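# Fold in the corner flaps at one short end of a box

## Task

At one short end of the cardboard box, fold both corner flaps inward so that, once the robot lets go, both long walls stand upright and the box rests on its base; anything held in place only by the robot at the end does not count.

## Robot and tools

Robot: two arms, left_arm and right_arm, each with six joints and a parallel gripper. The arm names do not say which side of a camera image they appear on.

Scene frame: the origin sits on the table surface midway between the arms. +x runs out over the table, +z points up, and left_arm is mounted on the +y side. Result lines give each gripper's end_effector_position in metres and its orientation as end_effector_quat_wxyz in this frame. The position is the spot between the finger pads, roughly 1 cm short of the fingertips; it can be somewhat off, more so when the arm is stretched far. In the gripper's own frame the fingers point along +z and close along y.

execute_actions takes "actions", a list holding at most one item, and an optional "pictures" boolean (images come by default). An empty list moves nothing and just reports the state. An item with "rows" is a motion lasting "steps" control steps (1 to 15, default 15, each 1/30 s); rows are used one per step, and the final row repeats if rows run out. An item with only "steps" (up to 300) is a wait, counted from the previous result. If a call is refused, nothing reaches the robot.

Each row is one flat list of 14 numbers, each in [-1, 1], covering both arms even if only one moves: left_arm waist, shoulder, elbow, wrist pitch, wrist yaw, wrist roll, opening, then right_arm in the same seven-slot order. The six joint slots are offsets, not poses: they are measured from that arm's joint angles in the latest result that printed Joint positions (before any such result in the scene, and for later calls within one reply, from where the arm is when the motion starts). They are not added to the previous row. Scale: 1.0 equals 1.202 rad for waist, 1.258 shoulder, 1.238 elbow, 2.073 wrist pitch, 2.022 for wrist yaw and for wrist roll. An all-zero row therefore pulls the arm back to that reference, it does not hold still. The opening slot is absolute: +1 fully open, -1 closed.

Joint ranges (rad), per arm: waist -2.618 to 3.054, shoulder 0.000 to 3.142, elbow 0.000 to 3.142, wrist pitch -1.571 to 1.571, wrist yaw -1.571 to 1.571, wrist roll -2.094 to 2.094. The true end may differ by up to 0.036 rad either way. A target more than 0.036 rad outside a stated end gets the call refused; a target beyond the true end is clipped there, and the result then says "joint sent to its limit" (possibly about an earlier motion still running). No such line does not prove there is room left. Friction can leave a joint up to about 0.031 rad short, so very small commands may not move it.

Speed: each step the sent target stays within a fixed distance of the measured angle (waist 0.202, shoulder 0.258, elbow 0.238, wrist pitch 0.573, wrist yaw and roll 0.522 rad), and joint targets are scaled back if they would shift a gripper more than 70 mm from where it is. Big moves take several steps or calls.

The simulation keeps running while you think and write: arms keep heading for the last row sent until everything nearly stops or a step is HELD; fingers finish opening or closing regardless. Reply time counts toward wait steps.

Result lines: Joint positions and Joint velocities list each arm's six joints (rad, rad/s) plus the finger-pad gap (m, m/s; 0.094 m fully open). grip_measured is the finger opening on the command scale; each gripper may read off by about 1 mm. Between the extremes the fingers go to where grip_measured equals your number, so to hold something command roughly 0.03 below its grip_measured reading (less for a gentler hold). Pads push about 50 to 62 N at most, less on thin parts under 2 mm, with a brief spike on first contact. "joint command not followed" means a clearance check altered or blocked joint targets; the rest of the row still ran. HELD marks steps where your row was partly or wholly not sent. MOTOR HOT appears from 75 °C while a load is held; at 90 °C that arm halts for 10 s, and at 100 °C it goes limp and drops. These show as OVER-TEMPERATURE FAULT lines; avoid long loaded holds. Brief outside tugs on held parts or pushes on loose objects can happen.

Cameras: cam_high (fixed, 504x504), cam_left_wrist and cam_right_wrist (504x504, on the hands); calibrations are supplied in OpenCV form with T_world_to_cam mapping the scene frame into each camera. zoom_image takes "camera" (one of those three names) and "region" [x0, y0, x1, y1] in pixels of that camera's latest image, origin top-left, at most 504 by 504, and returns a closer look.

finished_scene takes "scene", the number of the current scene; it ends and grades it irreversibly, so call it only once the flaps and walls stay in place with the grippers released and clear. Replying with no tool call ends everything.

Avoid: knocking the box or anything else off the table, collisions or hard pressing between the arms, dropping or slamming parts, and shoving hard against the box.

Each tool is called after "Call:" in YAML: its name, and indented under it one key for each argument.

## Session

Call:
execute_actions:
  actions: []

Scene clock: 0.00 s of 4500.00 s.
left_arm: end_effector_position=(+0.4250, +0.3371, +0.4074) grip_measured=+1.000 end_effector_quat_wxyz=(+0.712, -0.012, +0.702, +0.018) | right_arm: end_effector_position=(+0.4053, -0.2329, +0.4062) grip_measured=-0.991 end_effector_quat_wxyz=(+0.706, -0.069, +0.702, +0.069)
Joint positions: left_arm=[-0.014  1.042  1.053  0.003 -0.013  0.007  0.094] | right_arm=[ 0.013  1.037  1.053 -0.011 -0.008 -0.001  0.   ]
Joint velocities: left_arm=[ 0.007 -0.002 -0.007  0.007  0.022 -0.066  0.   ] | right_arm=[ 0.002 -0.022 -0.002  0.007  0.066  0.022 -0.001]

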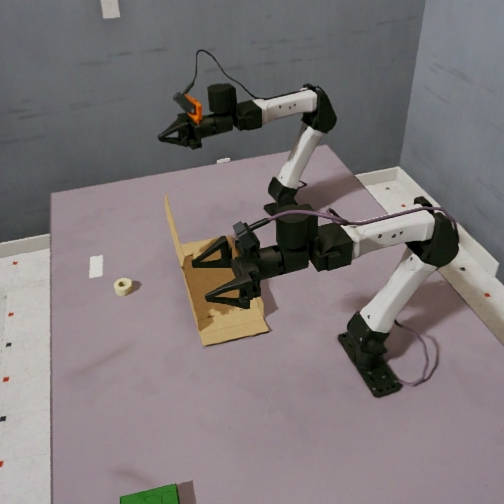

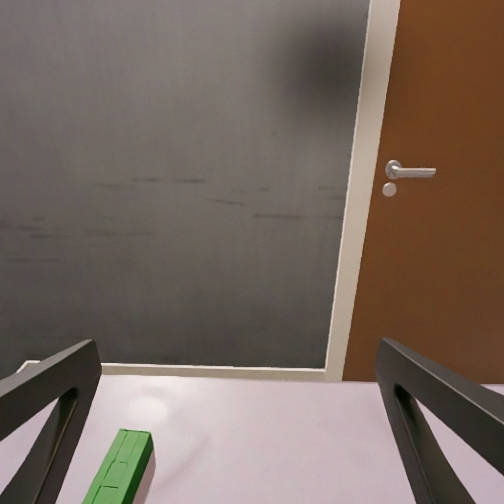

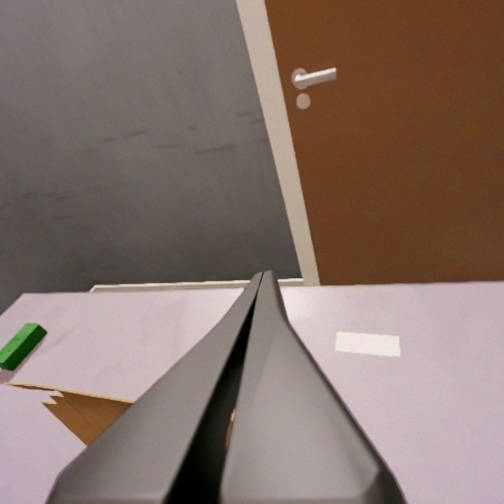

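Call:
execute_actions:
  actions:
    - {"rows":[[0.7,-0.4,-0.3,0,0,0,1,-0.4,0,0,0,0,0,-1]],"steps":15}
  pictures: false

Call:
execute_actions:
  actions:
    - {"steps":45}

Scene clock: 3.13 s of 4500.00 s.
left_arm: end_effector_position=(+0.2195, +0.5304, +0.3821) grip_measured=+1.000 end_effector_quat_wxyz=(+0.685, -0.278, +0.589, +0.327) | right_arm: end_effector_position=(+0.3961, -0.4128, +0.4062) grip_measured=-0.991 end_effector_quat_wxyz=(+0.701, +0.103, +0.698, -0.105)
Joint positions: left_arm=[ 0.821  0.533  0.689 -0.004 -0.022  0.008  0.094] | right_arm=[-0.468  1.037  1.053 -0.011  0.    -0.002  0.   ]
Joint velocities: left_arm=[ 0.017 -0.002  0.002  0.037 -0.022 -0.022  0.   ] | right_arm=[-0.002 -0.007  0.002 -0.022 -0.037  0.022 -0.   ]
Steps of this call (steps 1 to 79: nothing new was sent; steps 80 to 94: all 15 steps of this action). Readings (joint positions):
80: left_arm=[0.009 1.018 1.020 0.023 -0.000 0.008] | right_arm=[-0.016 1.037 1.053 -0.011 -0.025 -0.002]
81: left_arm=[0.060 0.960 0.954 0.025 0.002 0.008] | right_arm=[-0.078 1.037 1.053 -0.011 -0.030 -0.002]
83: left_arm=[0.190 0.816 0.814 0.016 -0.003 0.008] | right_arm=[-0.226 1.037 1.053 -0.011 -0.024 -0.002]
87: left_arm=[0.493 0.564 0.689 -0.024 -0.013 0.008] | right_arm=[-0.454 1.037 1.053 -0.011 -0.000 -0.002]
94: the state above

Scene clock: 4.63 s of 4500.00 s.
left_arm: end_effector_position=(+0.2195, +0.5304, +0.3821) grip_measured=+1.000 end_effector_quat_wxyz=(+0.685, -0.278, +0.589, +0.327) | right_arm: end_effector_position=(+0.3961, -0.4127, +0.4062) grip_measured=-0.991 end_effector_quat_wxyz=(+0.701, +0.102, +0.698, -0.104)
Joint positions: left_arm=[ 0.821  0.533  0.689 -0.004 -0.021  0.008  0.094] | right_arm=[-0.468  1.037  1.053 -0.011 -0.001 -0.002  0.   ]
Joint velocities: left_arm=[-0.012  0.027 -0.012 -0.022  0.037 -0.007  0.   ] | right_arm=[ 0.002  0.002 -0.007  0.037 -0.066 -0.022  0.001]
Steps of this call (steps 1 to 15: the robot went on to your last target; steps 16 to 45: nothing new was sent). Readings (joint positions):
1: left_arm=[0.821 0.533 0.689 -0.004 -0.022 0.008] | right_arm=[-0.468 1.037 1.053 -0.011 -0.000 -0.002]
2: left_arm=[0.821 0.533 0.689 -0.004 -0.021 0.008] | right_arm=[-0.468 1.037 1.053 -0.011 -0.000 -0.002]
4: left_arm=[0.821 0.533 0.689 -0.004 -0.021 0.008] | right_arm=[-0.468 1.037 1.053 -0.011 -0.001 -0.002]
8: left_arm=[0.821 0.533 0.689 -0.004 -0.021 0.008] | right_arm=[-0.468 1.037 1.053 -0.011 -0.001 -0.002]
45: the state above
All arms were judged still, so your last target was given up. Only a new action makes them travel on or press farther. Fingers that are still opening or closing keep moving.
camera_calibration (this result's frames):
cam_left_wrist: T_world_to_cam=[[0.761001, -0.648562, -0.015655, 0.17713], [-0.17984, -0.18771, -0.96562, 0.543376], [0.623326, 0.737653, -0.259485, -0.326957], [0, 0, 0, 1]] pos_world=[0.166725, 0.458058, 0.442627]
cam_right_wrist: T_world_to_cam=[[-0.217274, -0.941697, -0.256902, -0.192095], [-0.535184, 0.335032, -0.775456, 0.681164], [0.816315, -0.0309967, -0.576775, -0.000218933], [0, 0, 0, 1]] pos_world=[0.322989, -0.409113, 0.478736]

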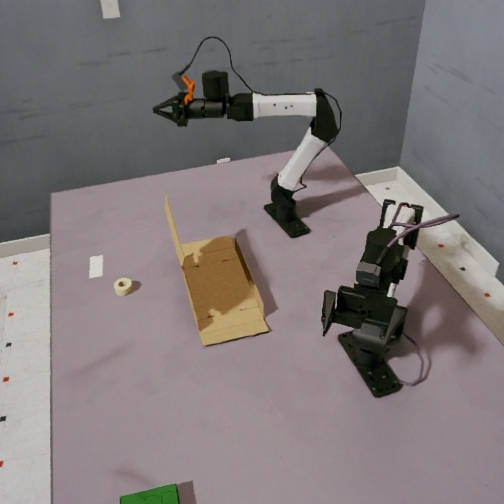

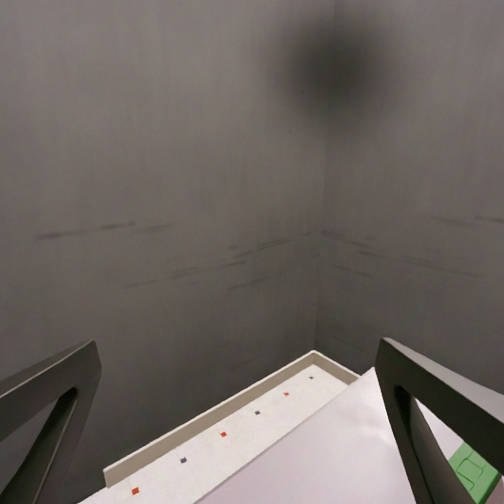

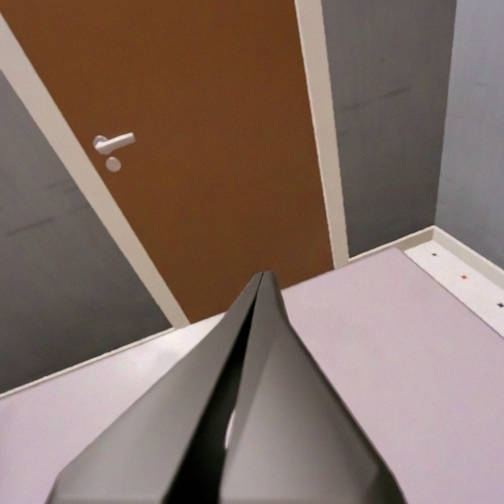

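Call:
zoom_image:
  camera: "cam_high"
  region: [140, 180, 310, 360]

Region (140, 180, 310, 360) of cam_high's 504x504 image, scaled by 2.800, with more detail than that image has.

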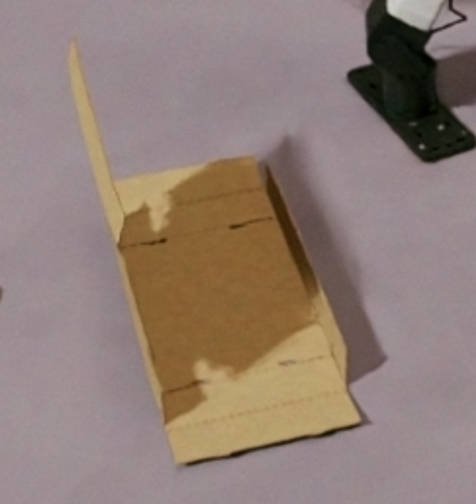

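Call:
execute_actions:
  actions:
    - {"rows":[[-0.65,0.4,0.4,-0.3,0,0,-1,0,0,0,0,0,0,-1]],"steps":15}
  pictures: false

Scene clock: 34.97 s of 4500.00 s.
left_arm: end_effector_position=(+0.3912, +0.3541, +0.3146) grip_measured=-0.977 end_effector_quat_wxyz=(+0.516, -0.035, +0.855, +0.029) | right_arm: end_effector_position=(+0.3961, -0.4127, +0.4062) grip_measured=-0.991 end_effector_quat_wxyz=(+0.701, +0.102, +0.698, -0.104)
Joint positions: left_arm=[ 0.038  1.054  1.161 -0.591 -0.014  0.007  0.001] | right_arm=[-0.468  1.037  1.053 -0.011 -0.001 -0.002  0.   ]
Joint velocities: left_arm=[-0.002  0.012  0.002 -0.168 -0.037 -0.037  0.001] | right_arm=[-0.012  0.022 -0.017  0.022 -0.022  0.007 -0.001]
Steps of this call (steps 1 to 90: nothing new was sent; then 26.83 s passed at rest; steps 91 to 105: all 15 steps of this action). Readings (joint positions):
91: left_arm=[0.789 0.562 0.736 -0.098 -0.035 0.007] | right_arm=[-0.468 1.037 1.053 -0.011 -0.001 -0.002]
92: left_arm=[0.717 0.633 0.821 -0.207 -0.036 0.007] | right_arm=[-0.468 1.037 1.053 -0.011 -0.001 -0.002]
94: left_arm=[0.568 0.808 0.996 -0.355 -0.035 0.007] | right_arm=[-0.468 1.037 1.053 -0.011 -0.001 -0.002]
98: left_arm=[0.275 1.035 1.161 -0.466 -0.034 0.007] | right_arm=[-0.468 1.037 1.053 -0.011 -0.001 -0.002]
105: the state above

Call:
execute_actions:
  actions:
    - {"rows":[[-0.65,0.4,0.32,-0.3,0,0,-1,0,0,0,0,0,0,-1]],"steps":15}
  pictures: false

Call:
execute_actions:
  actions:
    - {"steps":15}

Scene clock: 38.73 s of 4500.00 s.
left_arm: end_effector_position=(+0.3156, +0.0861, +0.1937) grip_measured=-0.977 end_effector_quat_wxyz=(+0.167, +0.353, +0.919, -0.062) | right_arm: end_effector_position=(+0.3961, -0.4127, +0.4062) grip_measured=-0.991 end_effector_quat_wxyz=(+0.701, +0.102, +0.698, -0.104)
Joint positions: left_arm=[-0.771  1.586  1.531 -1.16  -0.002  0.007  0.001] | right_arm=[-0.468  1.037  1.053 -0.011 -0.001 -0.002  0.   ]
Joint velocities: left_arm=[-0.037 -0.144 -0.007 -0.271  0.007 -0.037  0.   ] | right_arm=[-0.007  0.002 -0.007  0.007 -0.022  0.022  0.   ]
Steps of this call (steps 1 to 30: the robot went on to your last target; steps 31 to 90: nothing new was sent; then 0.27 s passed at rest; steps 91 to 105: all 15 steps of this action). Readings (joint positions):
91: left_arm=[0.010 1.087 1.214 -0.712 -0.029 0.007] | right_arm=[-0.468 1.037 1.053 -0.011 -0.001 -0.002]
92: left_arm=[-0.053 1.154 1.303 -0.825 -0.032 0.007] | right_arm=[-0.468 1.037 1.053 -0.011 -0.001 -0.002]
94: left_arm=[-0.192 1.312 1.463 -0.941 -0.030 0.007] | right_arm=[-0.468 1.037 1.053 -0.011 -0.001 -0.002]
98: left_arm=[-0.422 1.521 1.531 -1.026 -0.027 0.007] | right_arm=[-0.468 1.037 1.053 -0.011 -0.001 -0.002]
105: the state above

Scene clock: 39.23 s of 4500.00 s.
left_arm: end_effector_position=(+0.3138, +0.0990, +0.1940) grip_measured=-0.977 end_effector_quat_wxyz=(+0.155, +0.344, +0.925, -0.053) | right_arm: end_effector_position=(+0.3961, -0.4127, +0.4062) grip_measured=-0.991 end_effector_quat_wxyz=(+0.701, +0.102, +0.698, -0.104)
Joint positions: left_arm=[-0.749  1.575  1.531 -1.198 -0.007  0.007  0.001] | right_arm=[-0.468  1.037  1.053 -0.011 -0.001 -0.002  0.   ]
Joint velocities: left_arm=[-0.012 -0.007  0.012 -0.007  0.022 -0.007 -0.002] | right_arm=[-0.002 -0.007 -0.002 -0.007  0.022  0.007 -0.   ]
Steps of this call (steps 1 to 15: the robot went on to your last target). Readings (joint positions):
1: left_arm=[-0.769 1.581 1.531 -1.168 -0.002 0.007] | right_arm=[-0.468 1.037 1.053 -0.011 -0.001 -0.002]
2: left_arm=[-0.764 1.578 1.531 -1.175 -0.002 0.007] | right_arm=[-0.468 1.037 1.053 -0.011 -0.001 -0.002]
4: left_arm=[-0.753 1.575 1.531 -1.185 -0.005 0.007] | right_arm=[-0.468 1.037 1.053 -0.011 -0.001 -0.002]
8: left_arm=[-0.749 1.575 1.531 -1.194 -0.007 0.007] | right_arm=[-0.468 1.037 1.053 -0.011 -0.001 -0.002]
15: the state above
camera_calibration (this result's frames):
cam_left_wrist: T_world_to_cam=[[-0.662941, -0.748582, 0.0115374, 0.274074], [-0.745252, 0.661306, 0.085286, 0.187214], [-0.0714734, 0.0479413, -0.99629, 0.312871], [0, 0, 0, 1]] pos_world=[0.343579, 0.0663617, 0.292581]
cam_right_wrist: T_world_to_cam=[[-0.217274, -0.941697, -0.256902, -0.192095], [-0.535184, 0.335032, -0.775456, 0.681164], [0.816315, -0.0309967, -0.576775, -0.000218933], [0, 0, 0, 1]] pos_world=[0.322989, -0.409113, 0.478736]

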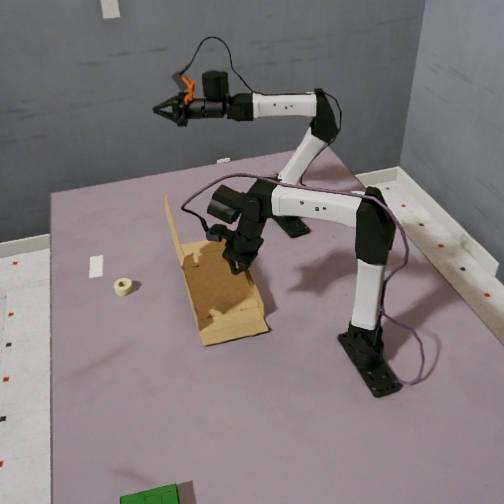

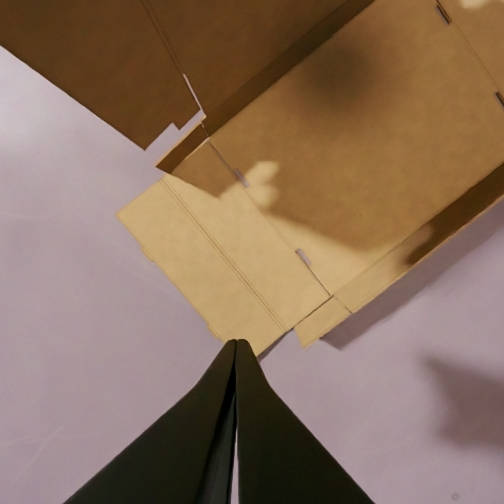

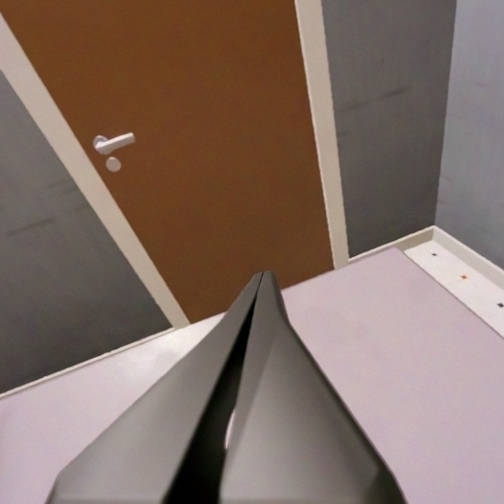

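Call:
execute_actions:
  actions:
    - {"rows":[[-0.186,-0.065,-0.321,-0.006,0,-0.445,-1,0.3,0.1,0.127,-0.577,0,-0.427,0.2]],"steps":15}
  pictures: false

Scene clock: 57.80 s of 4500.00 s.
left_arm: end_effector_position=(+0.1958, +0.1243, +0.0964) grip_measured=-0.977 end_effector_quat_wxyz=(-0.007, +0.050, +0.999, +0.010) | right_arm: end_effector_position=(+0.3206, -0.2876, +0.2146) grip_measured=+0.198 end_effector_quat_wxyz=(+0.256, -0.392, +0.878, -0.096)
Joint positions: left_arm=[-0.979  1.511  1.132 -1.216 -0.002 -0.835  0.001] | right_arm=[-0.117  1.151  1.189 -1.055 -0.001 -0.782  0.056]
Joint velocities: left_arm=[ 0.007  0.007 -0.012  0.022  0.022 -0.374 -0.001] | right_arm=[ 0.002 -0.012 -0.022 -1.048 -0.037 -0.462  0.001]
Steps of this call (steps 1 to 15: the robot went on to your last target; steps 16 to 90: nothing new was sent; then 15.07 s passed at rest; steps 91 to 105: all 15 steps of this action). Readings (joint positions):
91: left_arm=[-0.766 1.563 1.501 -1.177 -0.015 -0.059] | right_arm=[-0.447 1.047 1.080 -0.076 0.014 -0.063]
92: left_arm=[-0.804 1.541 1.446 -1.165 -0.019 -0.136] | right_arm=[-0.400 1.068 1.121 -0.154 0.017 -0.138]
94: left_arm=[-0.901 1.513 1.324 -1.167 -0.015 -0.295] | right_arm=[-0.298 1.103 1.168 -0.277 0.014 -0.272]
98: left_arm=[-0.980 1.511 1.142 -1.204 -0.002 -0.632] | right_arm=[-0.151 1.136 1.188 -0.561 0.002 -0.532]
105: the state above

Call:
execute_actions:
  actions:
    - {"rows":[[0,0,0,0,0,-0.032,-1,0.534,0.33,0.03,-0.073,0,-0.04,0.2]],"steps":15}
  pictures: false

Call:
execute_actions:
  actions:
    - {"steps":10}

Scene clock: 60.47 s of 4500.00 s.
left_arm: end_effector_position=(+0.1958, +0.1243, +0.0964) grip_measured=-0.977 end_effector_quat_wxyz=(-0.006, +0.021, +1.000, +0.010) | right_arm: end_effector_position=(+0.2490, -0.1190, +0.1047) grip_measured=+0.198 end_effector_quat_wxyz=(+0.019, -0.707, +0.707, +0.003)
Joint positions: left_arm=[-0.979  1.511  1.132 -1.216 -0.002 -0.894  0.001] | right_arm=[ 0.537  1.578  1.23  -1.186 -0.009 -0.859  0.056]
Joint velocities: left_arm=[-0.007 -0.017 -0.002 -0.007 -0.051  0.022 -0.001] | right_arm=[-0.085 -0.066 -0.002 -0.022  0.022 -0.007 -0.001]
Steps of this call (steps 1 to 30: the robot went on to your last target; steps 31 to 65: nothing new was sent; steps 66 to 80: all 15 steps of this action). Readings (joint positions):
66: left_arm=[-0.979 1.511 1.132 -1.216 -0.002 -0.889] | right_arm=[-0.090 1.176 1.200 -1.204 0.011 -0.858]
67: left_arm=[-0.979 1.511 1.132 -1.216 -0.002 -0.890] | right_arm=[-0.033 1.225 1.219 -1.209 0.014 -0.858]
69: left_arm=[-0.979 1.511 1.132 -1.216 -0.002 -0.891] | right_arm=[0.085 1.356 1.234 -1.191 0.011 -0.858]
73: left_arm=[-0.979 1.511 1.132 -1.216 -0.002 -0.893] | right_arm=[0.343 1.578 1.233 -1.177 0.012 -0.858]
80: the state above

Scene clock: 60.80 s of 4500.00 s.
left_arm: end_effector_position=(+0.1958, +0.1243, +0.0964) grip_measured=-0.977 end_effector_quat_wxyz=(-0.006, +0.021, +1.000, +0.010) | right_arm: end_effector_position=(+0.2489, -0.1208, +0.1049) grip_measured=+0.198 end_effector_quat_wxyz=(+0.017, -0.706, +0.708, +0.002)
Joint positions: left_arm=[-0.979  1.511  1.132 -1.216 -0.002 -0.894  0.001] | right_arm=[ 0.534  1.576  1.23  -1.191 -0.007 -0.859  0.056]
Joint velocities: left_arm=[ 0.002 -0.007 -0.012 -0.081 -0.007 -0.037 -0.   ] | right_arm=[ 0.022  0.002 -0.002 -0.051  0.037 -0.022  0.001]
Steps of this call (steps 1 to 10: the robot went on to your last target). Readings (joint positions):
1: left_arm=[-0.979 1.511 1.132 -1.216 -0.002 -0.894] | right_arm=[0.535 1.576 1.230 -1.188 -0.009 -0.859]
2: left_arm=[-0.979 1.511 1.132 -1.216 -0.002 -0.894] | right_arm=[0.535 1.576 1.230 -1.189 -0.008 -0.859]
4: left_arm=[-0.979 1.511 1.132 -1.216 -0.002 -0.894] | right_arm=[0.534 1.576 1.230 -1.190 -0.008 -0.859]
8: left_arm=[-0.979 1.511 1.132 -1.216 -0.002 -0.894] | right_arm=[0.534 1.576 1.230 -1.191 -0.007 -0.859]
10: the state above
camera_calibration (this result's frames):
cam_left_wrist: T_world_to_cam=[[-0.0492455, -0.99878, 0.00378524, 0.127569], [-0.908917, 0.0463853, 0.41439, 0.167561], [-0.414059, 0.0169664, -0.910092, 0.268646], [0, 0, 0, 1]] pos_world=[0.269816, 0.115083, 0.174574]
cam_right_wrist: T_world_to_cam=[[0.964122, -0.260757, -0.0497427, -0.260111], [-0.182562, -0.787339, 0.58887, -0.0954953], [-0.192717, -0.558662, -0.806695, 0.16677], [0, 0, 0, 1]] pos_world=[0.265484, -0.049845, 0.177828]

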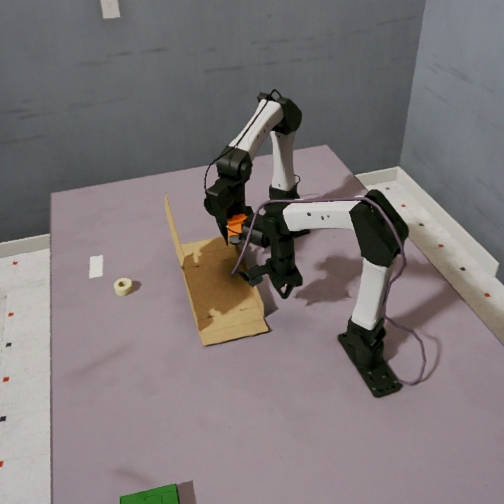

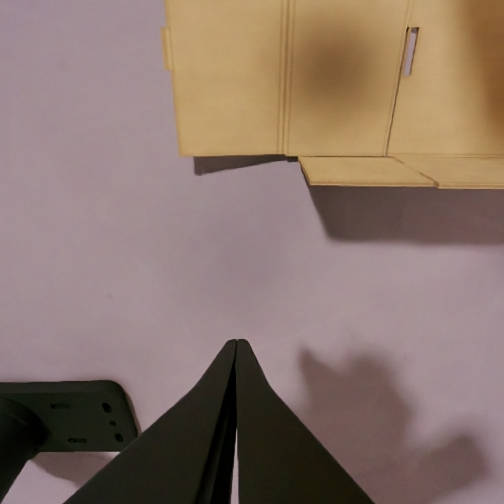

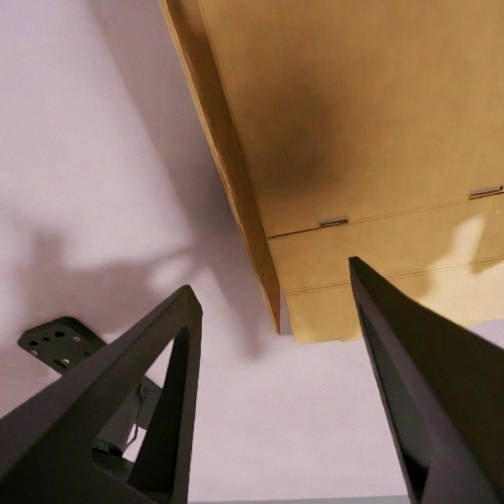

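Call:
execute_actions:
  actions:
    - {"rows":[[-0.004,0.017,-0.004,0.02,0,0,-1,0.01,0.006,-0.019,0.02,0,0,0.2],[-0.008,0.034,-0.007,0.04,0,0,-1,0.02,0.012,-0.037,0.04,0,0,0.2],[-0.012,0.051,-0.011,0.055,0,0,-1,0.03,0.017,-0.056,0.055,0,0,0.2],[-0.016,0.068,-0.014,0.07,0,0,-1,0.03,0.023,-0.074,0.07,0,0,0.2],[-0.02,0.085,-0.018,0.085,0,0,-1,0.03,0.029,-0.093,0.082,0,0,0.2],[-0.024,0.103,-0.022,0.1,0,0,-1,0.03,0.035,-0.112,0.095,0,0,0.2],[-0.028,0.12,-0.025,0.112,0,0,-1,0.03,0.04,-0.13,0.107,0,0,0.2],[-0.028,0.137,-0.029,0.124,0,0,-1,0.03,0.046,-0.149,0.118,0,0,0.2],[-0.028,0.154,-0.032,0.132,0,0,-1,0.03,0.052,-0.167,0.126,0,0,0.2],[-0.028,0.165,-0.036,0.137,0,0,-1,0.03,0.058,-0.186,0.13,0,0,0.2]],"steps":15}
  pictures: false

Call:
execute_actions:
  actions:
    - {"steps":10}

Scene clock: 74.17 s of 4500.00 s.
left_arm: end_effector_position=(+0.2122, +0.0891, +0.0346) grip_measured=-0.977 end_effector_quat_wxyz=(-0.008, +0.034, +0.999, +0.012) | right_arm: end_effector_position=(+0.2314, -0.1261, +0.0343) grip_measured=+0.198 end_effector_quat_wxyz=(-0.017, -0.716, +0.698, +0.004)
Joint positions: left_arm=[-1.006  1.72   1.098 -0.977 -0.002 -0.894  0.001] | right_arm=[ 0.562  1.644  1.01  -0.971 -0.006 -0.859  0.056]
Joint velocities: left_arm=[ 0.007  0.002 -0.017  0.125 -0.007  0.037 -0.001] | right_arm=[-0.012 -0.007 -0.012  0.154  0.007  0.037 -0.   ]
Steps of this call (steps 1 to 15: the robot went on to your last target; steps 16 to 90: nothing new was sent; then 9.87 s passed at rest; steps 91 to 105: all 15 steps of this action). Readings (joint positions):
91: left_arm=[-0.979 1.511 1.132 -1.214 -0.002 -0.894] | right_arm=[0.534 1.576 1.230 -1.190 -0.007 -0.859]
92: left_arm=[-0.979 1.513 1.132 -1.208 -0.002 -0.894] | right_arm=[0.536 1.576 1.225 -1.178 -0.007 -0.859]
94: left_arm=[-0.982 1.534 1.132 -1.178 -0.002 -0.894] | right_arm=[0.548 1.576 1.199 -1.136 -0.006 -0.859]
98: left_arm=[-1.000 1.626 1.127 -1.079 -0.002 -0.894] | right_arm=[0.562 1.596 1.108 -1.047 -0.006 -0.859]
105: the state above

Scene clock: 74.50 s of 4500.00 s.
left_arm: end_effector_position=(+0.2155, +0.0843, +0.0345) grip_measured=-0.977 end_effector_quat_wxyz=(-0.000, +0.034, +0.999, +0.003) | right_arm: end_effector_position=(+0.2373, -0.1207, +0.0342) grip_measured=+0.198 end_effector_quat_wxyz=(-0.001, -0.716, +0.698, +0.003)
Joint positions: left_arm=[-1.006  1.72   1.098 -0.953 -0.002 -0.894  0.001] | right_arm=[ 0.562  1.644  1.01  -0.939 -0.006 -0.859  0.056]
Joint velocities: left_arm=[-0.002 -0.012  0.022 -0.022  0.022 -0.037 -0.001] | right_arm=[-0.012  0.012  0.012 -0.022 -0.037  0.022  0.   ]
Steps of this call (steps 1 to 10: the robot went on to your last target). Readings (joint positions):
1: left_arm=[-1.006 1.720 1.098 -0.971 -0.002 -0.894] | right_arm=[0.562 1.644 1.010 -0.965 -0.006 -0.859]
2: left_arm=[-1.006 1.720 1.098 -0.966 -0.002 -0.894] | right_arm=[0.562 1.644 1.010 -0.957 -0.006 -0.859]
4: left_arm=[-1.006 1.720 1.098 -0.960 -0.002 -0.894] | right_arm=[0.562 1.644 1.010 -0.949 -0.006 -0.859]
8: left_arm=[-1.006 1.720 1.098 -0.954 -0.002 -0.894] | right_arm=[0.562 1.644 1.010 -0.940 -0.006 -0.859]
10: the state above
camera_calibration (this result's frames):
cam_left_wrist: T_world_to_cam=[[-0.0760173, -0.996934, 0.0185626, 0.0939472], [-0.911811, 0.0770363, 0.403318, 0.211458], [-0.403511, 0.0137335, -0.914872, 0.219346], [0, 0, 0, 1]] pos_world=[0.28846, 0.0743568, 0.113645]
cam_right_wrist: T_world_to_cam=[[0.969623, -0.234848, -0.0683949, -0.250042], [-0.14532, -0.777997, 0.61123, -0.0643985], [-0.196757, -0.582723, -0.788492, 0.104981], [0, 0, 0, 1]] pos_world=[0.253743, -0.0476489, 0.105037]

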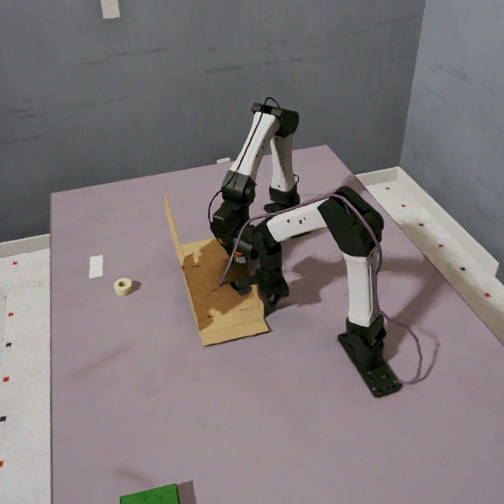

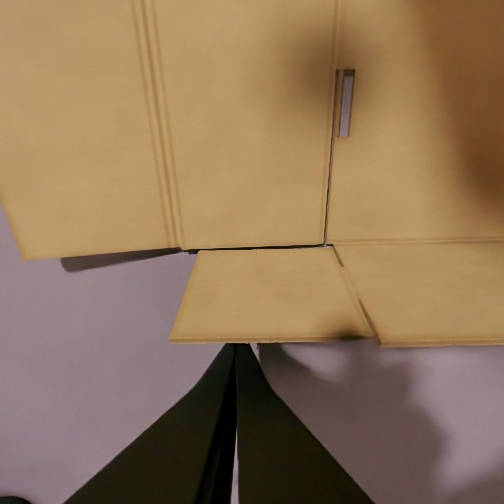

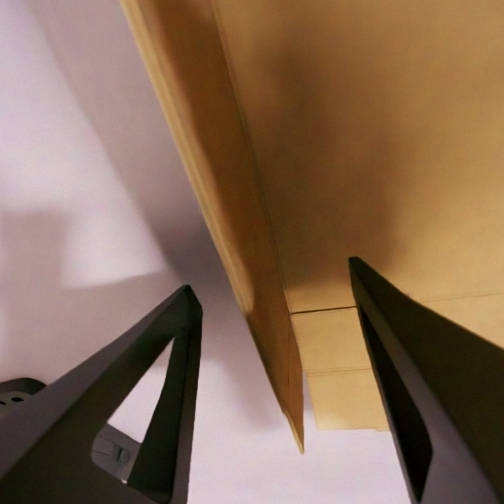

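Call:
execute_actions:
  actions:
    - {"rows":[[0,0,0,0,0,0,-1,0,0,0,0,0,0,-0.2],[0,0,0,0,0,0,-1,0,0,0,0,0,0,-0.4],[0,0,0,0,0,0,-1,0,0,0,0,0,0,-0.6],[0,0,0,0,0,0,-1,0,0,0,0,0,0,-0.7],[0,0,0,0,0,0,-1,0,0,0,0,0,0,-0.75],[0,0,0,0,0,0,-1,0,0,0,0,0,0,-0.8],[0,0,0,0,0,0,-1,0,0,0,0,0,0,-0.85],[0,0,0,0,0,0,-1,0,0,0,0,0,0,-0.9],[0,0,0,0,0,0,-1,0,0,0,0,0,0,-0.93],[0,0,0,0,0,0,-1,0,0,0,0,0,0,-0.96]],"steps":15}

Scene clock: 78.70 s of 4500.00 s.
left_arm: end_effector_position=(+0.2158, +0.0839, +0.0345) grip_measured=-0.977 end_effector_quat_wxyz=(+0.000, +0.034, +0.999, +0.002) | right_arm: end_effector_position=(+0.2383, -0.1207, +0.0342) grip_measured=-0.954 end_effector_quat_wxyz=(+0.001, -0.716, +0.698, +0.001)
Joint positions: left_arm=[-1.006  1.72   1.098 -0.951 -0.002 -0.894  0.001] | right_arm=[ 0.562  1.644  1.01  -0.936 -0.003 -0.858  0.002]
Joint velocities: left_arm=[ 0.007  0.002 -0.007 -0.007 -0.007  0.022  0.001] | right_arm=[ 0.007  0.002  0.007  0.022  0.022  0.051 -0.   ]
Steps of this call (steps 1 to 30: the robot went on to your last target; steps 31 to 90: nothing new was sent; then 0.70 s passed at rest; steps 91 to 105: all 15 steps of this action). Readings (joint positions):
91: left_arm=[-1.006 1.720 1.098 -0.951 -0.002 -0.894] | right_arm=[0.562 1.644 1.010 -0.936 -0.006 -0.859]
92: left_arm=[-1.006 1.720 1.098 -0.951 -0.002 -0.894] | right_arm=[0.562 1.644 1.010 -0.936 -0.006 -0.859]
94: left_arm=[-1.006 1.720 1.098 -0.951 -0.002 -0.894] | right_arm=[0.562 1.644 1.010 -0.936 -0.006 -0.859]
98: left_arm=[-1.006 1.720 1.098 -0.951 -0.002 -0.894] | right_arm=[0.562 1.644 1.010 -0.936 -0.006 -0.859]
105: the state above
camera_calibration (this result's frames):
cam_left_wrist: T_world_to_cam=[[-0.0760384, -0.996903, 0.0200401, 0.0935349], [-0.91225, 0.0776667, 0.402203, 0.211813], [-0.402514, 0.0123013, -0.915331, 0.219379], [0, 0, 0, 1]] pos_world=[0.288642, 0.0740958, 0.113738]
cam_right_wrist: T_world_to_cam=[[0.969761, -0.23564, -0.0635373, -0.251298], [-0.14886, -0.777409, 0.611126, -0.0633196], [-0.1934, -0.583188, -0.788979, 0.104346], [0, 0, 0, 1]] pos_world=[0.254454, -0.0475879, 0.105056]

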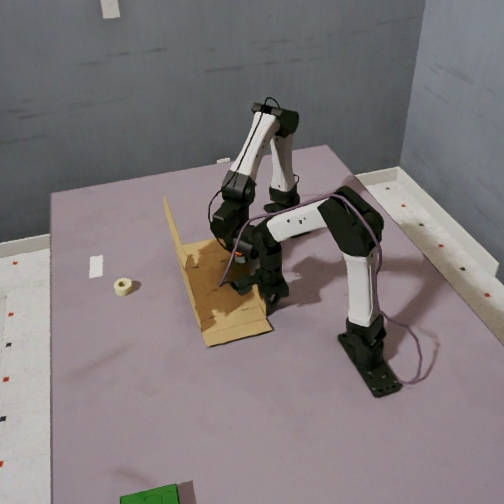

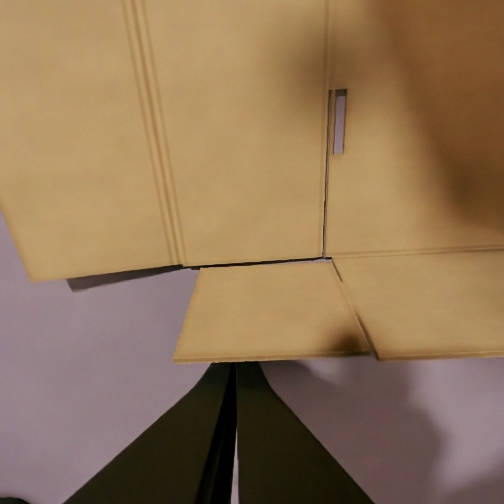

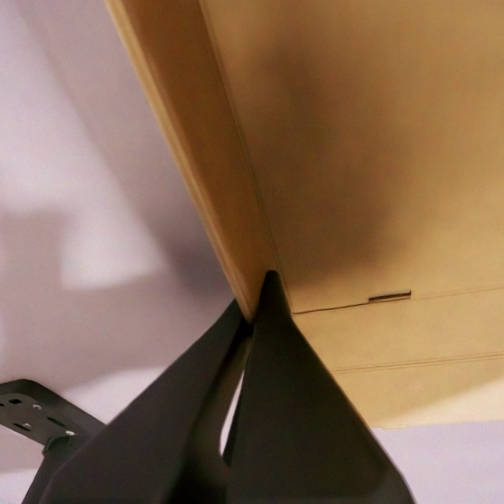

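Call:
execute_actions:
  actions:
    - {"rows":[[0.01,0.008,0.02,0,0,0,-1,0,0,0,0,0,0,-0.985],[0.018,0.016,0.03,0,0,0,-1,0,0,0,0,0,0,-0.985],[0.026,0.024,0.04,0,0,0,-1,0,0,0,0,0,0,-0.985],[0.034,0.032,0.05,0,0,0,-1,0,0,0,0,0,0,-0.985],[0.042,0.04,0.06,0,0,0,-1,0,0,0,0,0,0,-0.985],[0.05,0.048,0.07,0,0,0,-1,0,0,0,0,0,0,-0.985],[0.058,0.056,0.08,0,0,0,-1,0,0,0,0,0,0,-0.985],[0.066,0.064,0.09,0,0,0,-1,0,0,0,0,0,0,-0.985],[0.073,0.072,0.1,0,0,0,-1,0,0,0,0,0,0,-0.985],[0.078,0.081,0.108,-0.006,0,0,-1,0,0,0,0,0,0,-0.985]],"steps":15}

Scene clock: 84.87 s of 4500.00 s.
left_arm: end_effector_position=(+0.2500, +0.0778, +0.0361) grip_measured=-0.977 end_effector_quat_wxyz=(-0.003, -0.008, +1.000, -0.004) | right_arm: end_effector_position=(+0.2412, -0.1199, +0.0342) grip_measured=-0.969 end_effector_quat_wxyz=(+0.006, -0.710, +0.704, -0.003)
Joint positions: left_arm=[-0.922  1.805  1.207 -0.97   0.01  -0.894  0.001] | right_arm=[ 0.562  1.644  1.01  -0.925  0.005 -0.842  0.001]
Joint velocities: left_arm=[ 0.022  0.002 -0.022  0.007 -0.022 -0.022 -0.002] | right_arm=[ 0.007 -0.002  0.007 -0.022 -0.022  0.037 -0.001]
Steps of this call (steps 1 to 15: the robot went on to your last target; steps 16 to 90: nothing new was sent; then 2.67 s passed at rest; steps 91 to 105: all 15 steps of this action). Readings (joint positions):
91: left_arm=[-1.006 1.720 1.098 -0.951 -0.002 -0.894] | right_arm=[0.562 1.644 1.010 -0.936 -0.002 -0.858]
92: left_arm=[-1.004 1.721 1.100 -0.952 -0.002 -0.894] | right_arm=[0.562 1.644 1.010 -0.936 -0.002 -0.858]
94: left_arm=[-0.993 1.730 1.116 -0.953 -0.002 -0.894] | right_arm=[0.562 1.644 1.010 -0.935 -0.002 -0.858]
98: left_arm=[-0.956 1.766 1.164 -0.964 0.005 -0.894] | right_arm=[0.562 1.644 1.010 -0.929 0.004 -0.849]
105: the state above
camera_calibration (this result's frames):
cam_left_wrist: T_world_to_cam=[[0.00834135, -0.999449, 0.0321326, 0.0687358], [-0.913008, 0.00549435, 0.407905, 0.248483], [-0.407857, -0.0327398, -0.912459, 0.239418], [0, 0, 0, 1]] pos_world=[0.323942, 0.0751712, 0.114893]
cam_right_wrist: T_world_to_cam=[[0.966511, -0.251498, -0.0510515, -0.255451], [-0.169708, -0.775605, 0.607977, -0.0569735], [-0.192501, -0.578953, -0.792311, 0.105756], [0, 0, 0, 1]] pos_world=[0.257585, -0.0472066, 0.105389]

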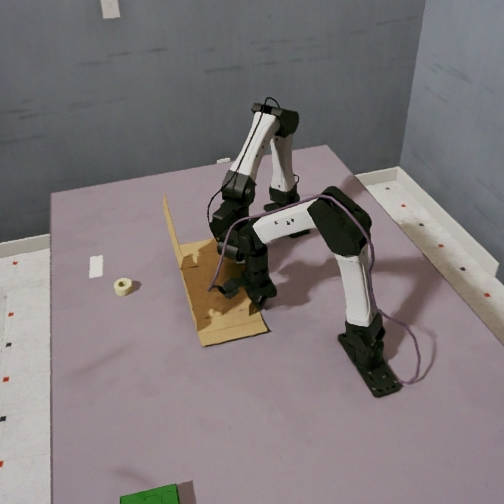

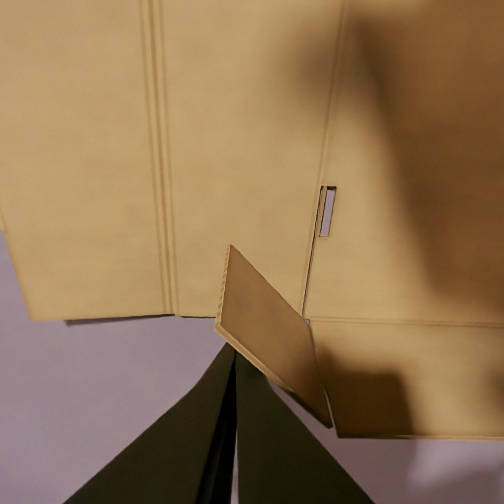

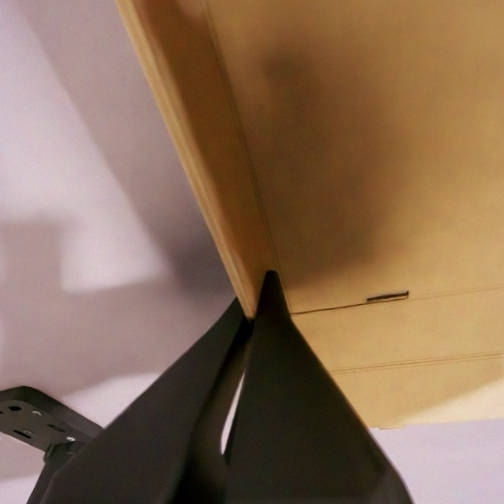

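Call:
execute_actions:
  actions:
    - {"rows":[[0.008,0.02,0.024,0,0,0,-1,0,0,0,-0.005,-0.004,-0.008,-0.985],[0.008,0.029,0.034,0,0,0,-1,0,0,0,-0.005,-0.004,-0.008,-0.985],[0.008,0.038,0.045,0,0,0,-1,0,0,0,-0.005,-0.004,-0.008,-0.985],[0.008,0.047,0.055,0,0,0,-1,0,0,0,-0.005,-0.004,-0.008,-0.985],[0.008,0.056,0.066,0,0,0,-1,0,0,0,-0.005,-0.004,-0.008,-0.985],[0.008,0.065,0.076,0,0,0,-1,0,0,0,-0.005,-0.004,-0.008,-0.985],[0.008,0.074,0.087,0,0,0,-1,0,0,0,-0.005,-0.004,-0.008,-0.985],[0.008,0.083,0.097,-0.005,0,0,-1,0,0,0,-0.005,-0.004,-0.008,-0.985],[0.008,0.092,0.108,-0.005,0,0,-1,0,0,0,-0.005,-0.004,-0.008,-0.985],[0.008,0.1,0.118,-0.005,0,0,-1,0,0,0,-0.005,-0.004,-0.008,-0.985]],"steps":15}

Scene clock: 90.87 s of 4500.00 s.
left_arm: end_effector_position=(+0.2651, +0.0623, +0.0302) grip_measured=-0.977 end_effector_quat_wxyz=(-0.011, -0.010, +1.000, +0.007) | right_arm: end_effector_position=(+0.2423, -0.1211, +0.0342) grip_measured=-0.969 end_effector_quat_wxyz=(+0.006, -0.710, +0.704, -0.007)
Joint positions: left_arm=[-0.917  1.914  1.326 -1.008  0.009 -0.894  0.001] | right_arm=[ 0.562  1.644  1.01  -0.925  0.014 -0.842  0.001]
Joint velocities: left_arm=[-0.002  0.002  0.022 -0.037 -0.022 -0.066  0.001] | right_arm=[-0.007  0.002 -0.007 -0.037 -0.022  0.022  0.   ]
Steps of this call (steps 1 to 15: the robot went on to your last target; steps 16 to 90: nothing new was sent; then 2.50 s passed at rest; steps 91 to 105: all 15 steps of this action). Readings (joint positions):
91: left_arm=[-0.922 1.805 1.207 -0.971 0.010 -0.894] | right_arm=[0.562 1.644 1.010 -0.925 0.005 -0.842]
92: left_arm=[-0.922 1.808 1.211 -0.974 0.010 -0.894] | right_arm=[0.562 1.644 1.010 -0.925 0.006 -0.842]
94: left_arm=[-0.922 1.824 1.231 -0.986 0.010 -0.894] | right_arm=[0.562 1.644 1.010 -0.925 0.007 -0.842]
98: left_arm=[-0.922 1.869 1.283 -0.993 0.010 -0.894] | right_arm=[0.562 1.644 1.010 -0.925 0.007 -0.842]
105: the state above
camera_calibration (this result's frames):
cam_left_wrist: T_world_to_cam=[[0.0124875, -0.999879, 0.00930572, 0.0528919], [-0.90598, -0.00737564, 0.423257, 0.263219], [-0.423137, -0.0137162, -0.905962, 0.242352], [0, 0, 0, 1]] pos_world=[0.340359, 0.0581511, 0.10766]
cam_right_wrist: T_world_to_cam=[[0.966666, -0.252279, -0.0437189, -0.257181], [-0.173681, -0.771555, 0.611994, -0.0564107], [-0.188125, -0.584001, -0.789653, 0.103521], [0, 0, 0, 1]] pos_world=[0.258285, -0.0479489, 0.105025]

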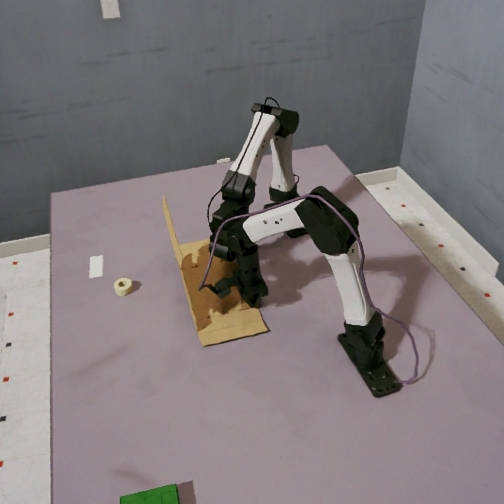

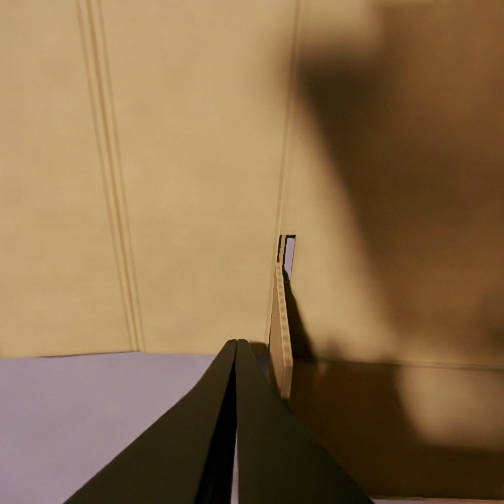

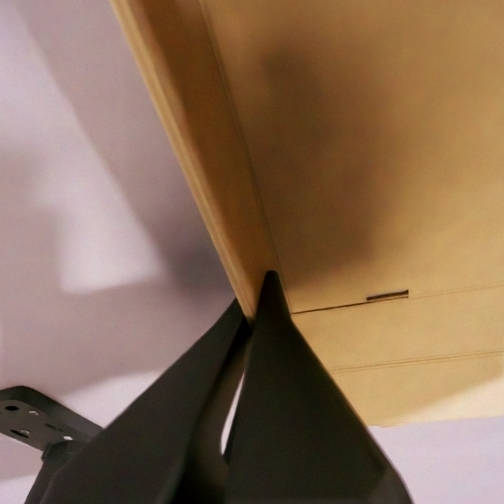

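Call:
execute_actions:
  actions:
    - {"rows":[[0,0.01,0.01,0.02,0,0,-1,0,0,0,-0.005,-0.008,-0.008,-0.985],[0,0.01,0.01,0.03,0,0,-1,0,0,0,-0.005,-0.008,-0.008,-0.985],[0,0.01,0.01,0.04,0,0,-1,0,0,0,-0.005,-0.008,-0.008,-0.985],[0,0.01,0.01,0.05,0,0,-1,0,0,0,-0.005,-0.008,-0.008,-0.985],[0,0.01,0.01,0.06,0,0,-1,0,0,0,-0.005,-0.008,-0.008,-0.985],[0,0.01,0.01,0.07,0,0,-1,0,0,0,-0.005,-0.008,-0.008,-0.985]],"steps":15}

Scene clock: 95.47 s of 4500.00 s.
left_arm: end_effector_position=(+0.2682, +0.0596, +0.0302) grip_measured=-0.978 end_effector_quat_wxyz=(-0.005, -0.009, +1.000, +0.002) | right_arm: end_effector_position=(+0.2439, -0.1230, +0.0343) grip_measured=-0.969 end_effector_quat_wxyz=(+0.005, -0.709, +0.706, -0.012)
Joint positions: left_arm=[-0.917  1.914  1.327 -0.992  0.005 -0.892  0.001] | right_arm=[ 0.559  1.644  1.01  -0.925  0.024 -0.842  0.001]
Joint velocities: left_arm=[-0.017 -0.012 -0.002  0.037 -0.007 -0.022  0.001] | right_arm=[-0.007 -0.002 -0.002  0.007  0.007 -0.066 -0.   ]
Steps of this call (steps 1 to 15: the robot went on to your last target; steps 16 to 90: nothing new was sent; then 1.10 s passed at rest; steps 91 to 105: all 15 steps of this action). Readings (joint positions):
91: left_arm=[-0.917 1.914 1.327 -1.009 0.009 -0.894] | right_arm=[0.562 1.644 1.010 -0.925 0.015 -0.842]
92: left_arm=[-0.917 1.914 1.327 -1.009 0.009 -0.894] | right_arm=[0.562 1.644 1.010 -0.925 0.015 -0.842]
94: left_arm=[-0.917 1.914 1.327 -1.007 0.009 -0.894] | right_arm=[0.562 1.644 1.010 -0.925 0.015 -0.842]
98: left_arm=[-0.917 1.914 1.327 -0.996 0.006 -0.893] | right_arm=[0.561 1.644 1.010 -0.925 0.023 -0.842]
105: the state above
camera_calibration (this result's frames):
cam_left_wrist: T_world_to_cam=[[0.0103201, -0.999754, 0.0196196, 0.0504185], [-0.911594, -0.00134267, 0.41109, 0.267526], [-0.410963, -0.0221276, -0.911384, 0.241046], [0, 0, 0, 1]] pos_world=[0.342416, 0.0560991, 0.108719]
cam_right_wrist: T_world_to_cam=[[0.966116, -0.255623, -0.0357443, -0.259794], [-0.180044, -0.766649, 0.616306, -0.0555591], [-0.184945, -0.588988, -0.786695, 0.101288], [0, 0, 0, 1]] pos_world=[0.259721, -0.0493462, 0.104638]

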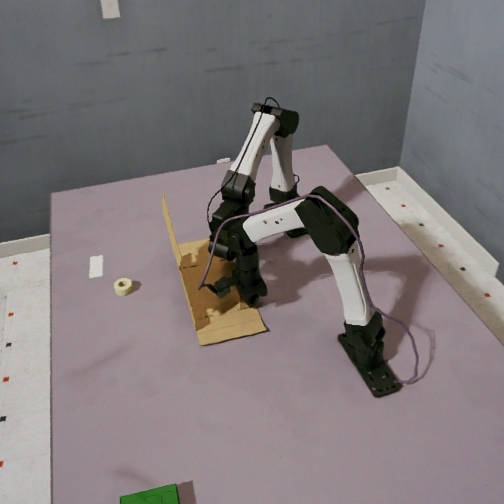

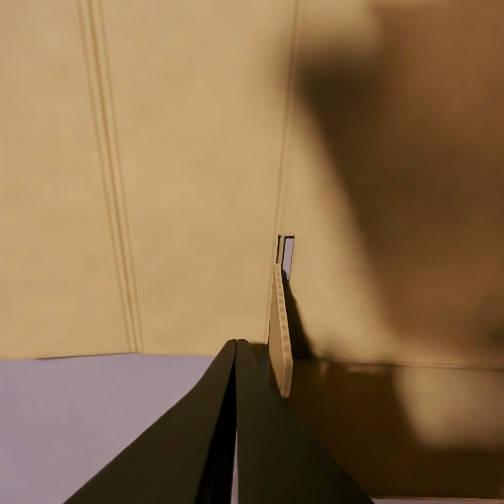

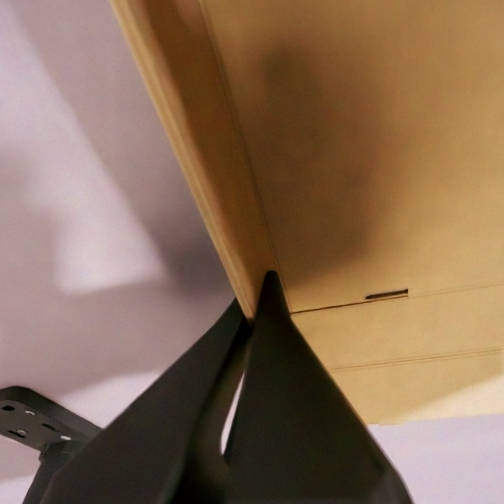

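Call:
execute_actions:
  actions:
    - {"rows":[[0.02,0,0,0,0,0,-1,0,0,0,-0.005,-0.012,-0.008,-0.985],[0.04,0,0,0,0,0,-1,0,0,0,-0.005,-0.012,-0.008,-0.985],[0.06,0,0,0,0,0,-1,0,0,0,-0.005,-0.012,-0.008,-0.985],[0.08,0,0,0,0,0,-1,0,0,0,-0.005,-0.012,-0.008,-0.985],[0.1,0,0,0,0,0,-1,0,0,0,-0.005,-0.012,-0.008,-0.985],[0.12,0,0,0,0,0,-1,0,0,0,-0.005,-0.012,-0.008,-0.985]],"steps":15}

Scene clock: 98.90 s of 4500.00 s.
left_arm: end_effector_position=(+0.3051, +0.0969, +0.0303) grip_measured=-0.978 end_effector_quat_wxyz=(-0.006, -0.084, +0.996, +0.004) | right_arm: end_effector_position=(+0.2430, -0.1217, +0.0342) grip_measured=-0.969 end_effector_quat_wxyz=(+0.006, -0.709, +0.705, -0.008)
Joint positions: left_arm=[-0.766  1.914  1.327 -0.996  0.003 -0.891  0.001] | right_arm=[ 0.559  1.644  1.01  -0.924  0.015 -0.842  0.001]
Joint velocities: left_arm=[-0.012 -0.007 -0.012  0.051  0.007 -0.007 -0.   ] | right_arm=[-0.017  0.012 -0.007  0.037  0.007  0.11   0.   ]
Steps of this call (steps 1 to 15: the robot went on to your last target; steps 16 to 88: nothing new was sent; steps 89 to 103: all 15 steps of this action). Readings (joint positions):
89: left_arm=[-0.915 1.914 1.327 -0.996 0.005 -0.891] | right_arm=[0.559 1.644 1.010 -0.925 0.024 -0.842]
90: left_arm=[-0.910 1.914 1.327 -0.996 0.006 -0.891] | right_arm=[0.559 1.644 1.010 -0.925 0.021 -0.842]
92: left_arm=[-0.882 1.914 1.327 -0.996 0.007 -0.891] | right_arm=[0.559 1.644 1.010 -0.924 0.016 -0.842]
96: left_arm=[-0.786 1.914 1.327 -0.996 0.006 -0.891] | right_arm=[0.559 1.644 1.010 -0.924 0.015 -0.842]
103: the state above
camera_calibration (this result's frames):
cam_left_wrist: T_world_to_cam=[[0.161044, -0.986831, 0.0151699, 0.0401702], [-0.900182, -0.140567, 0.412205, 0.311154], [-0.404644, -0.0800388, -0.910965, 0.260701], [0, 0, 0, 1]] pos_world=[0.379117, 0.104245, 0.108621]
cam_right_wrist: T_world_to_cam=[[0.966011, -0.254866, -0.0431903, -0.258158], [-0.176073, -0.771067, 0.611927, -0.0561262], [-0.189262, -0.583524, -0.789734, 0.103627], [0, 0, 0, 1]] pos_world=[0.259114, -0.0486036, 0.105033]

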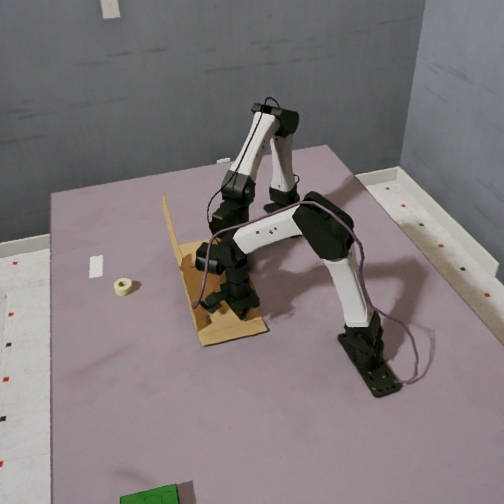

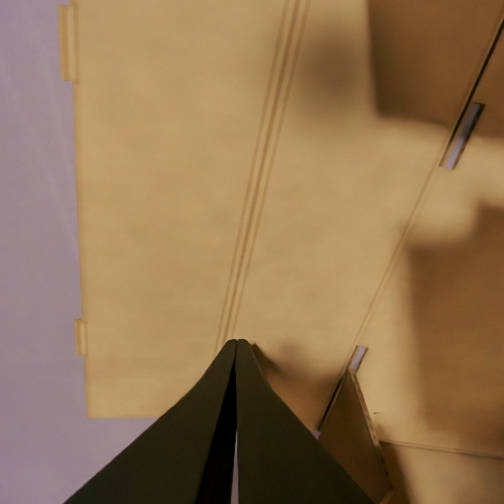

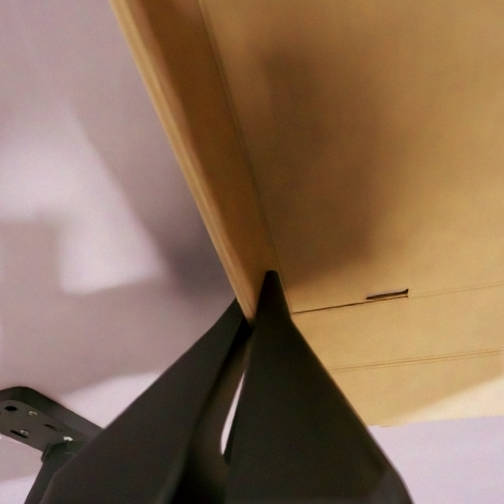

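Call:
execute_actions:
  actions:
    - {"rows":[[0.05,-0.04,0,0,0,0,-1,0,0,0,-0.005,-0.008,-0.008,-0.985],[0.1,-0.08,0,0,0,0,-1,0,0,0,-0.005,-0.008,-0.008,-0.985],[0.17,-0.12,0,0,0,0,-1,0,0,0,-0.005,-0.008,-0.008,-0.985],[0.24,-0.14,0,0,0,0,-1,0,0,0,-0.005,-0.008,-0.008,-0.985],[0.31,-0.14,0,0,0,0,-1,0,0,0,-0.005,-0.008,-0.008,-0.985],[0.38,-0.14,0,0,0,0,-1,0,0,0,-0.005,-0.008,-0.008,-0.985],[0.45,-0.14,0,0.05,0,0.1,-1,0,0,0,-0.005,-0.008,-0.008,-0.985],[0.52,-0.14,0,0.1,0,0.2,-1,0,0,0,-0.005,-0.008,-0.008,-0.985],[0.58,-0.14,0,0.2,0,0.4,-1,0,0,0,-0.005,-0.008,-0.008,-0.985],[0.62,-0.14,-0.1,0.35,0.2,0.866,0.2,0,0,0,-0.005,-0.008,-0.008,-0.985]],"steps":15}
  pictures: false

Call:
execute_actions:
  actions:
    - {"steps":20}
  pictures: false

Scene clock: 124.73 s of 4500.00 s.
left_arm: end_effector_position=(+0.4903, +0.2939, +0.1044) grip_measured=+0.190 end_effector_quat_wxyz=(+0.279, -0.054, +0.947, -0.149) | right_arm: end_effector_position=(+0.2429, -0.1217, +0.0342) grip_measured=-0.969 end_effector_quat_wxyz=(+0.006, -0.709, +0.705, -0.007)
Joint positions: left_arm=[-0.005  1.744  1.222 -0.46   0.277 -0.16   0.056] | right_arm=[ 0.559  1.644  1.01  -0.924  0.014 -0.843  0.001]
Joint velocities: left_arm=[ 0.72   0.012 -0.125  1.136  0.549  2.821  0.013] | right_arm=[-0.012  0.012 -0.002 -0.007 -0.022 -0.037  0.001]
Steps of this call (steps 1 to 15: the robot went on to your last target; steps 16 to 90: nothing new was sent; then 22.33 s passed at rest; steps 91 to 105: all 15 steps of this action). Readings (joint positions):
91: left_arm=[-0.761 1.912 1.327 -0.996 0.005 -0.891] | right_arm=[0.559 1.644 1.010 -0.924 0.014 -0.842]
92: left_arm=[-0.746 1.903 1.327 -0.996 0.009 -0.891] | right_arm=[0.559 1.644 1.010 -0.924 0.014 -0.843]
94: left_arm=[-0.668 1.860 1.327 -0.996 0.016 -0.891] | right_arm=[0.559 1.644 1.010 -0.924 0.014 -0.843]
98: left_arm=[-0.414 1.760 1.327 -0.959 0.014 -0.806] | right_arm=[0.559 1.644 1.010 -0.924 0.014 -0.843]
105: the state above

Scene clock: 125.40 s of 4500.00 s.
left_arm: end_effector_position=(+0.5160, +0.2689, +0.1332) grip_measured=+0.198 end_effector_quat_wxyz=(+0.404, +0.427, +0.809, -0.017) | right_arm: end_effector_position=(+0.2429, -0.1217, +0.0342) grip_measured=-0.969 end_effector_quat_wxyz=(+0.006, -0.709, +0.705, -0.007)
Joint positions: left_arm=[-0.019  1.744  1.22  -0.295  0.397  0.836  0.056] | right_arm=[ 0.559  1.644  1.01  -0.924  0.014 -0.843  0.001]
Joint velocities: left_arm=[-0.017 -0.012  0.002 -0.037 -0.007  0.095 -0.001] | right_arm=[ 0.012 -0.012 -0.002  0.022 -0.007  0.037 -0.001]
Steps of this call (steps 1 to 20: the robot went on to your last target). Readings (joint positions):
1: left_arm=[0.012 1.744 1.220 -0.426 0.294 -0.061] | right_arm=[0.559 1.644 1.010 -0.924 0.014 -0.843]
2: left_arm=[0.015 1.744 1.220 -0.398 0.310 0.038] | right_arm=[0.559 1.644 1.010 -0.924 0.014 -0.843]
4: left_arm=[0.003 1.744 1.220 -0.355 0.341 0.237] | right_arm=[0.559 1.644 1.010 -0.924 0.014 -0.843]
8: left_arm=[-0.018 1.744 1.220 -0.316 0.378 0.588] | right_arm=[0.559 1.644 1.010 -0.924 0.014 -0.843]
20: the state above


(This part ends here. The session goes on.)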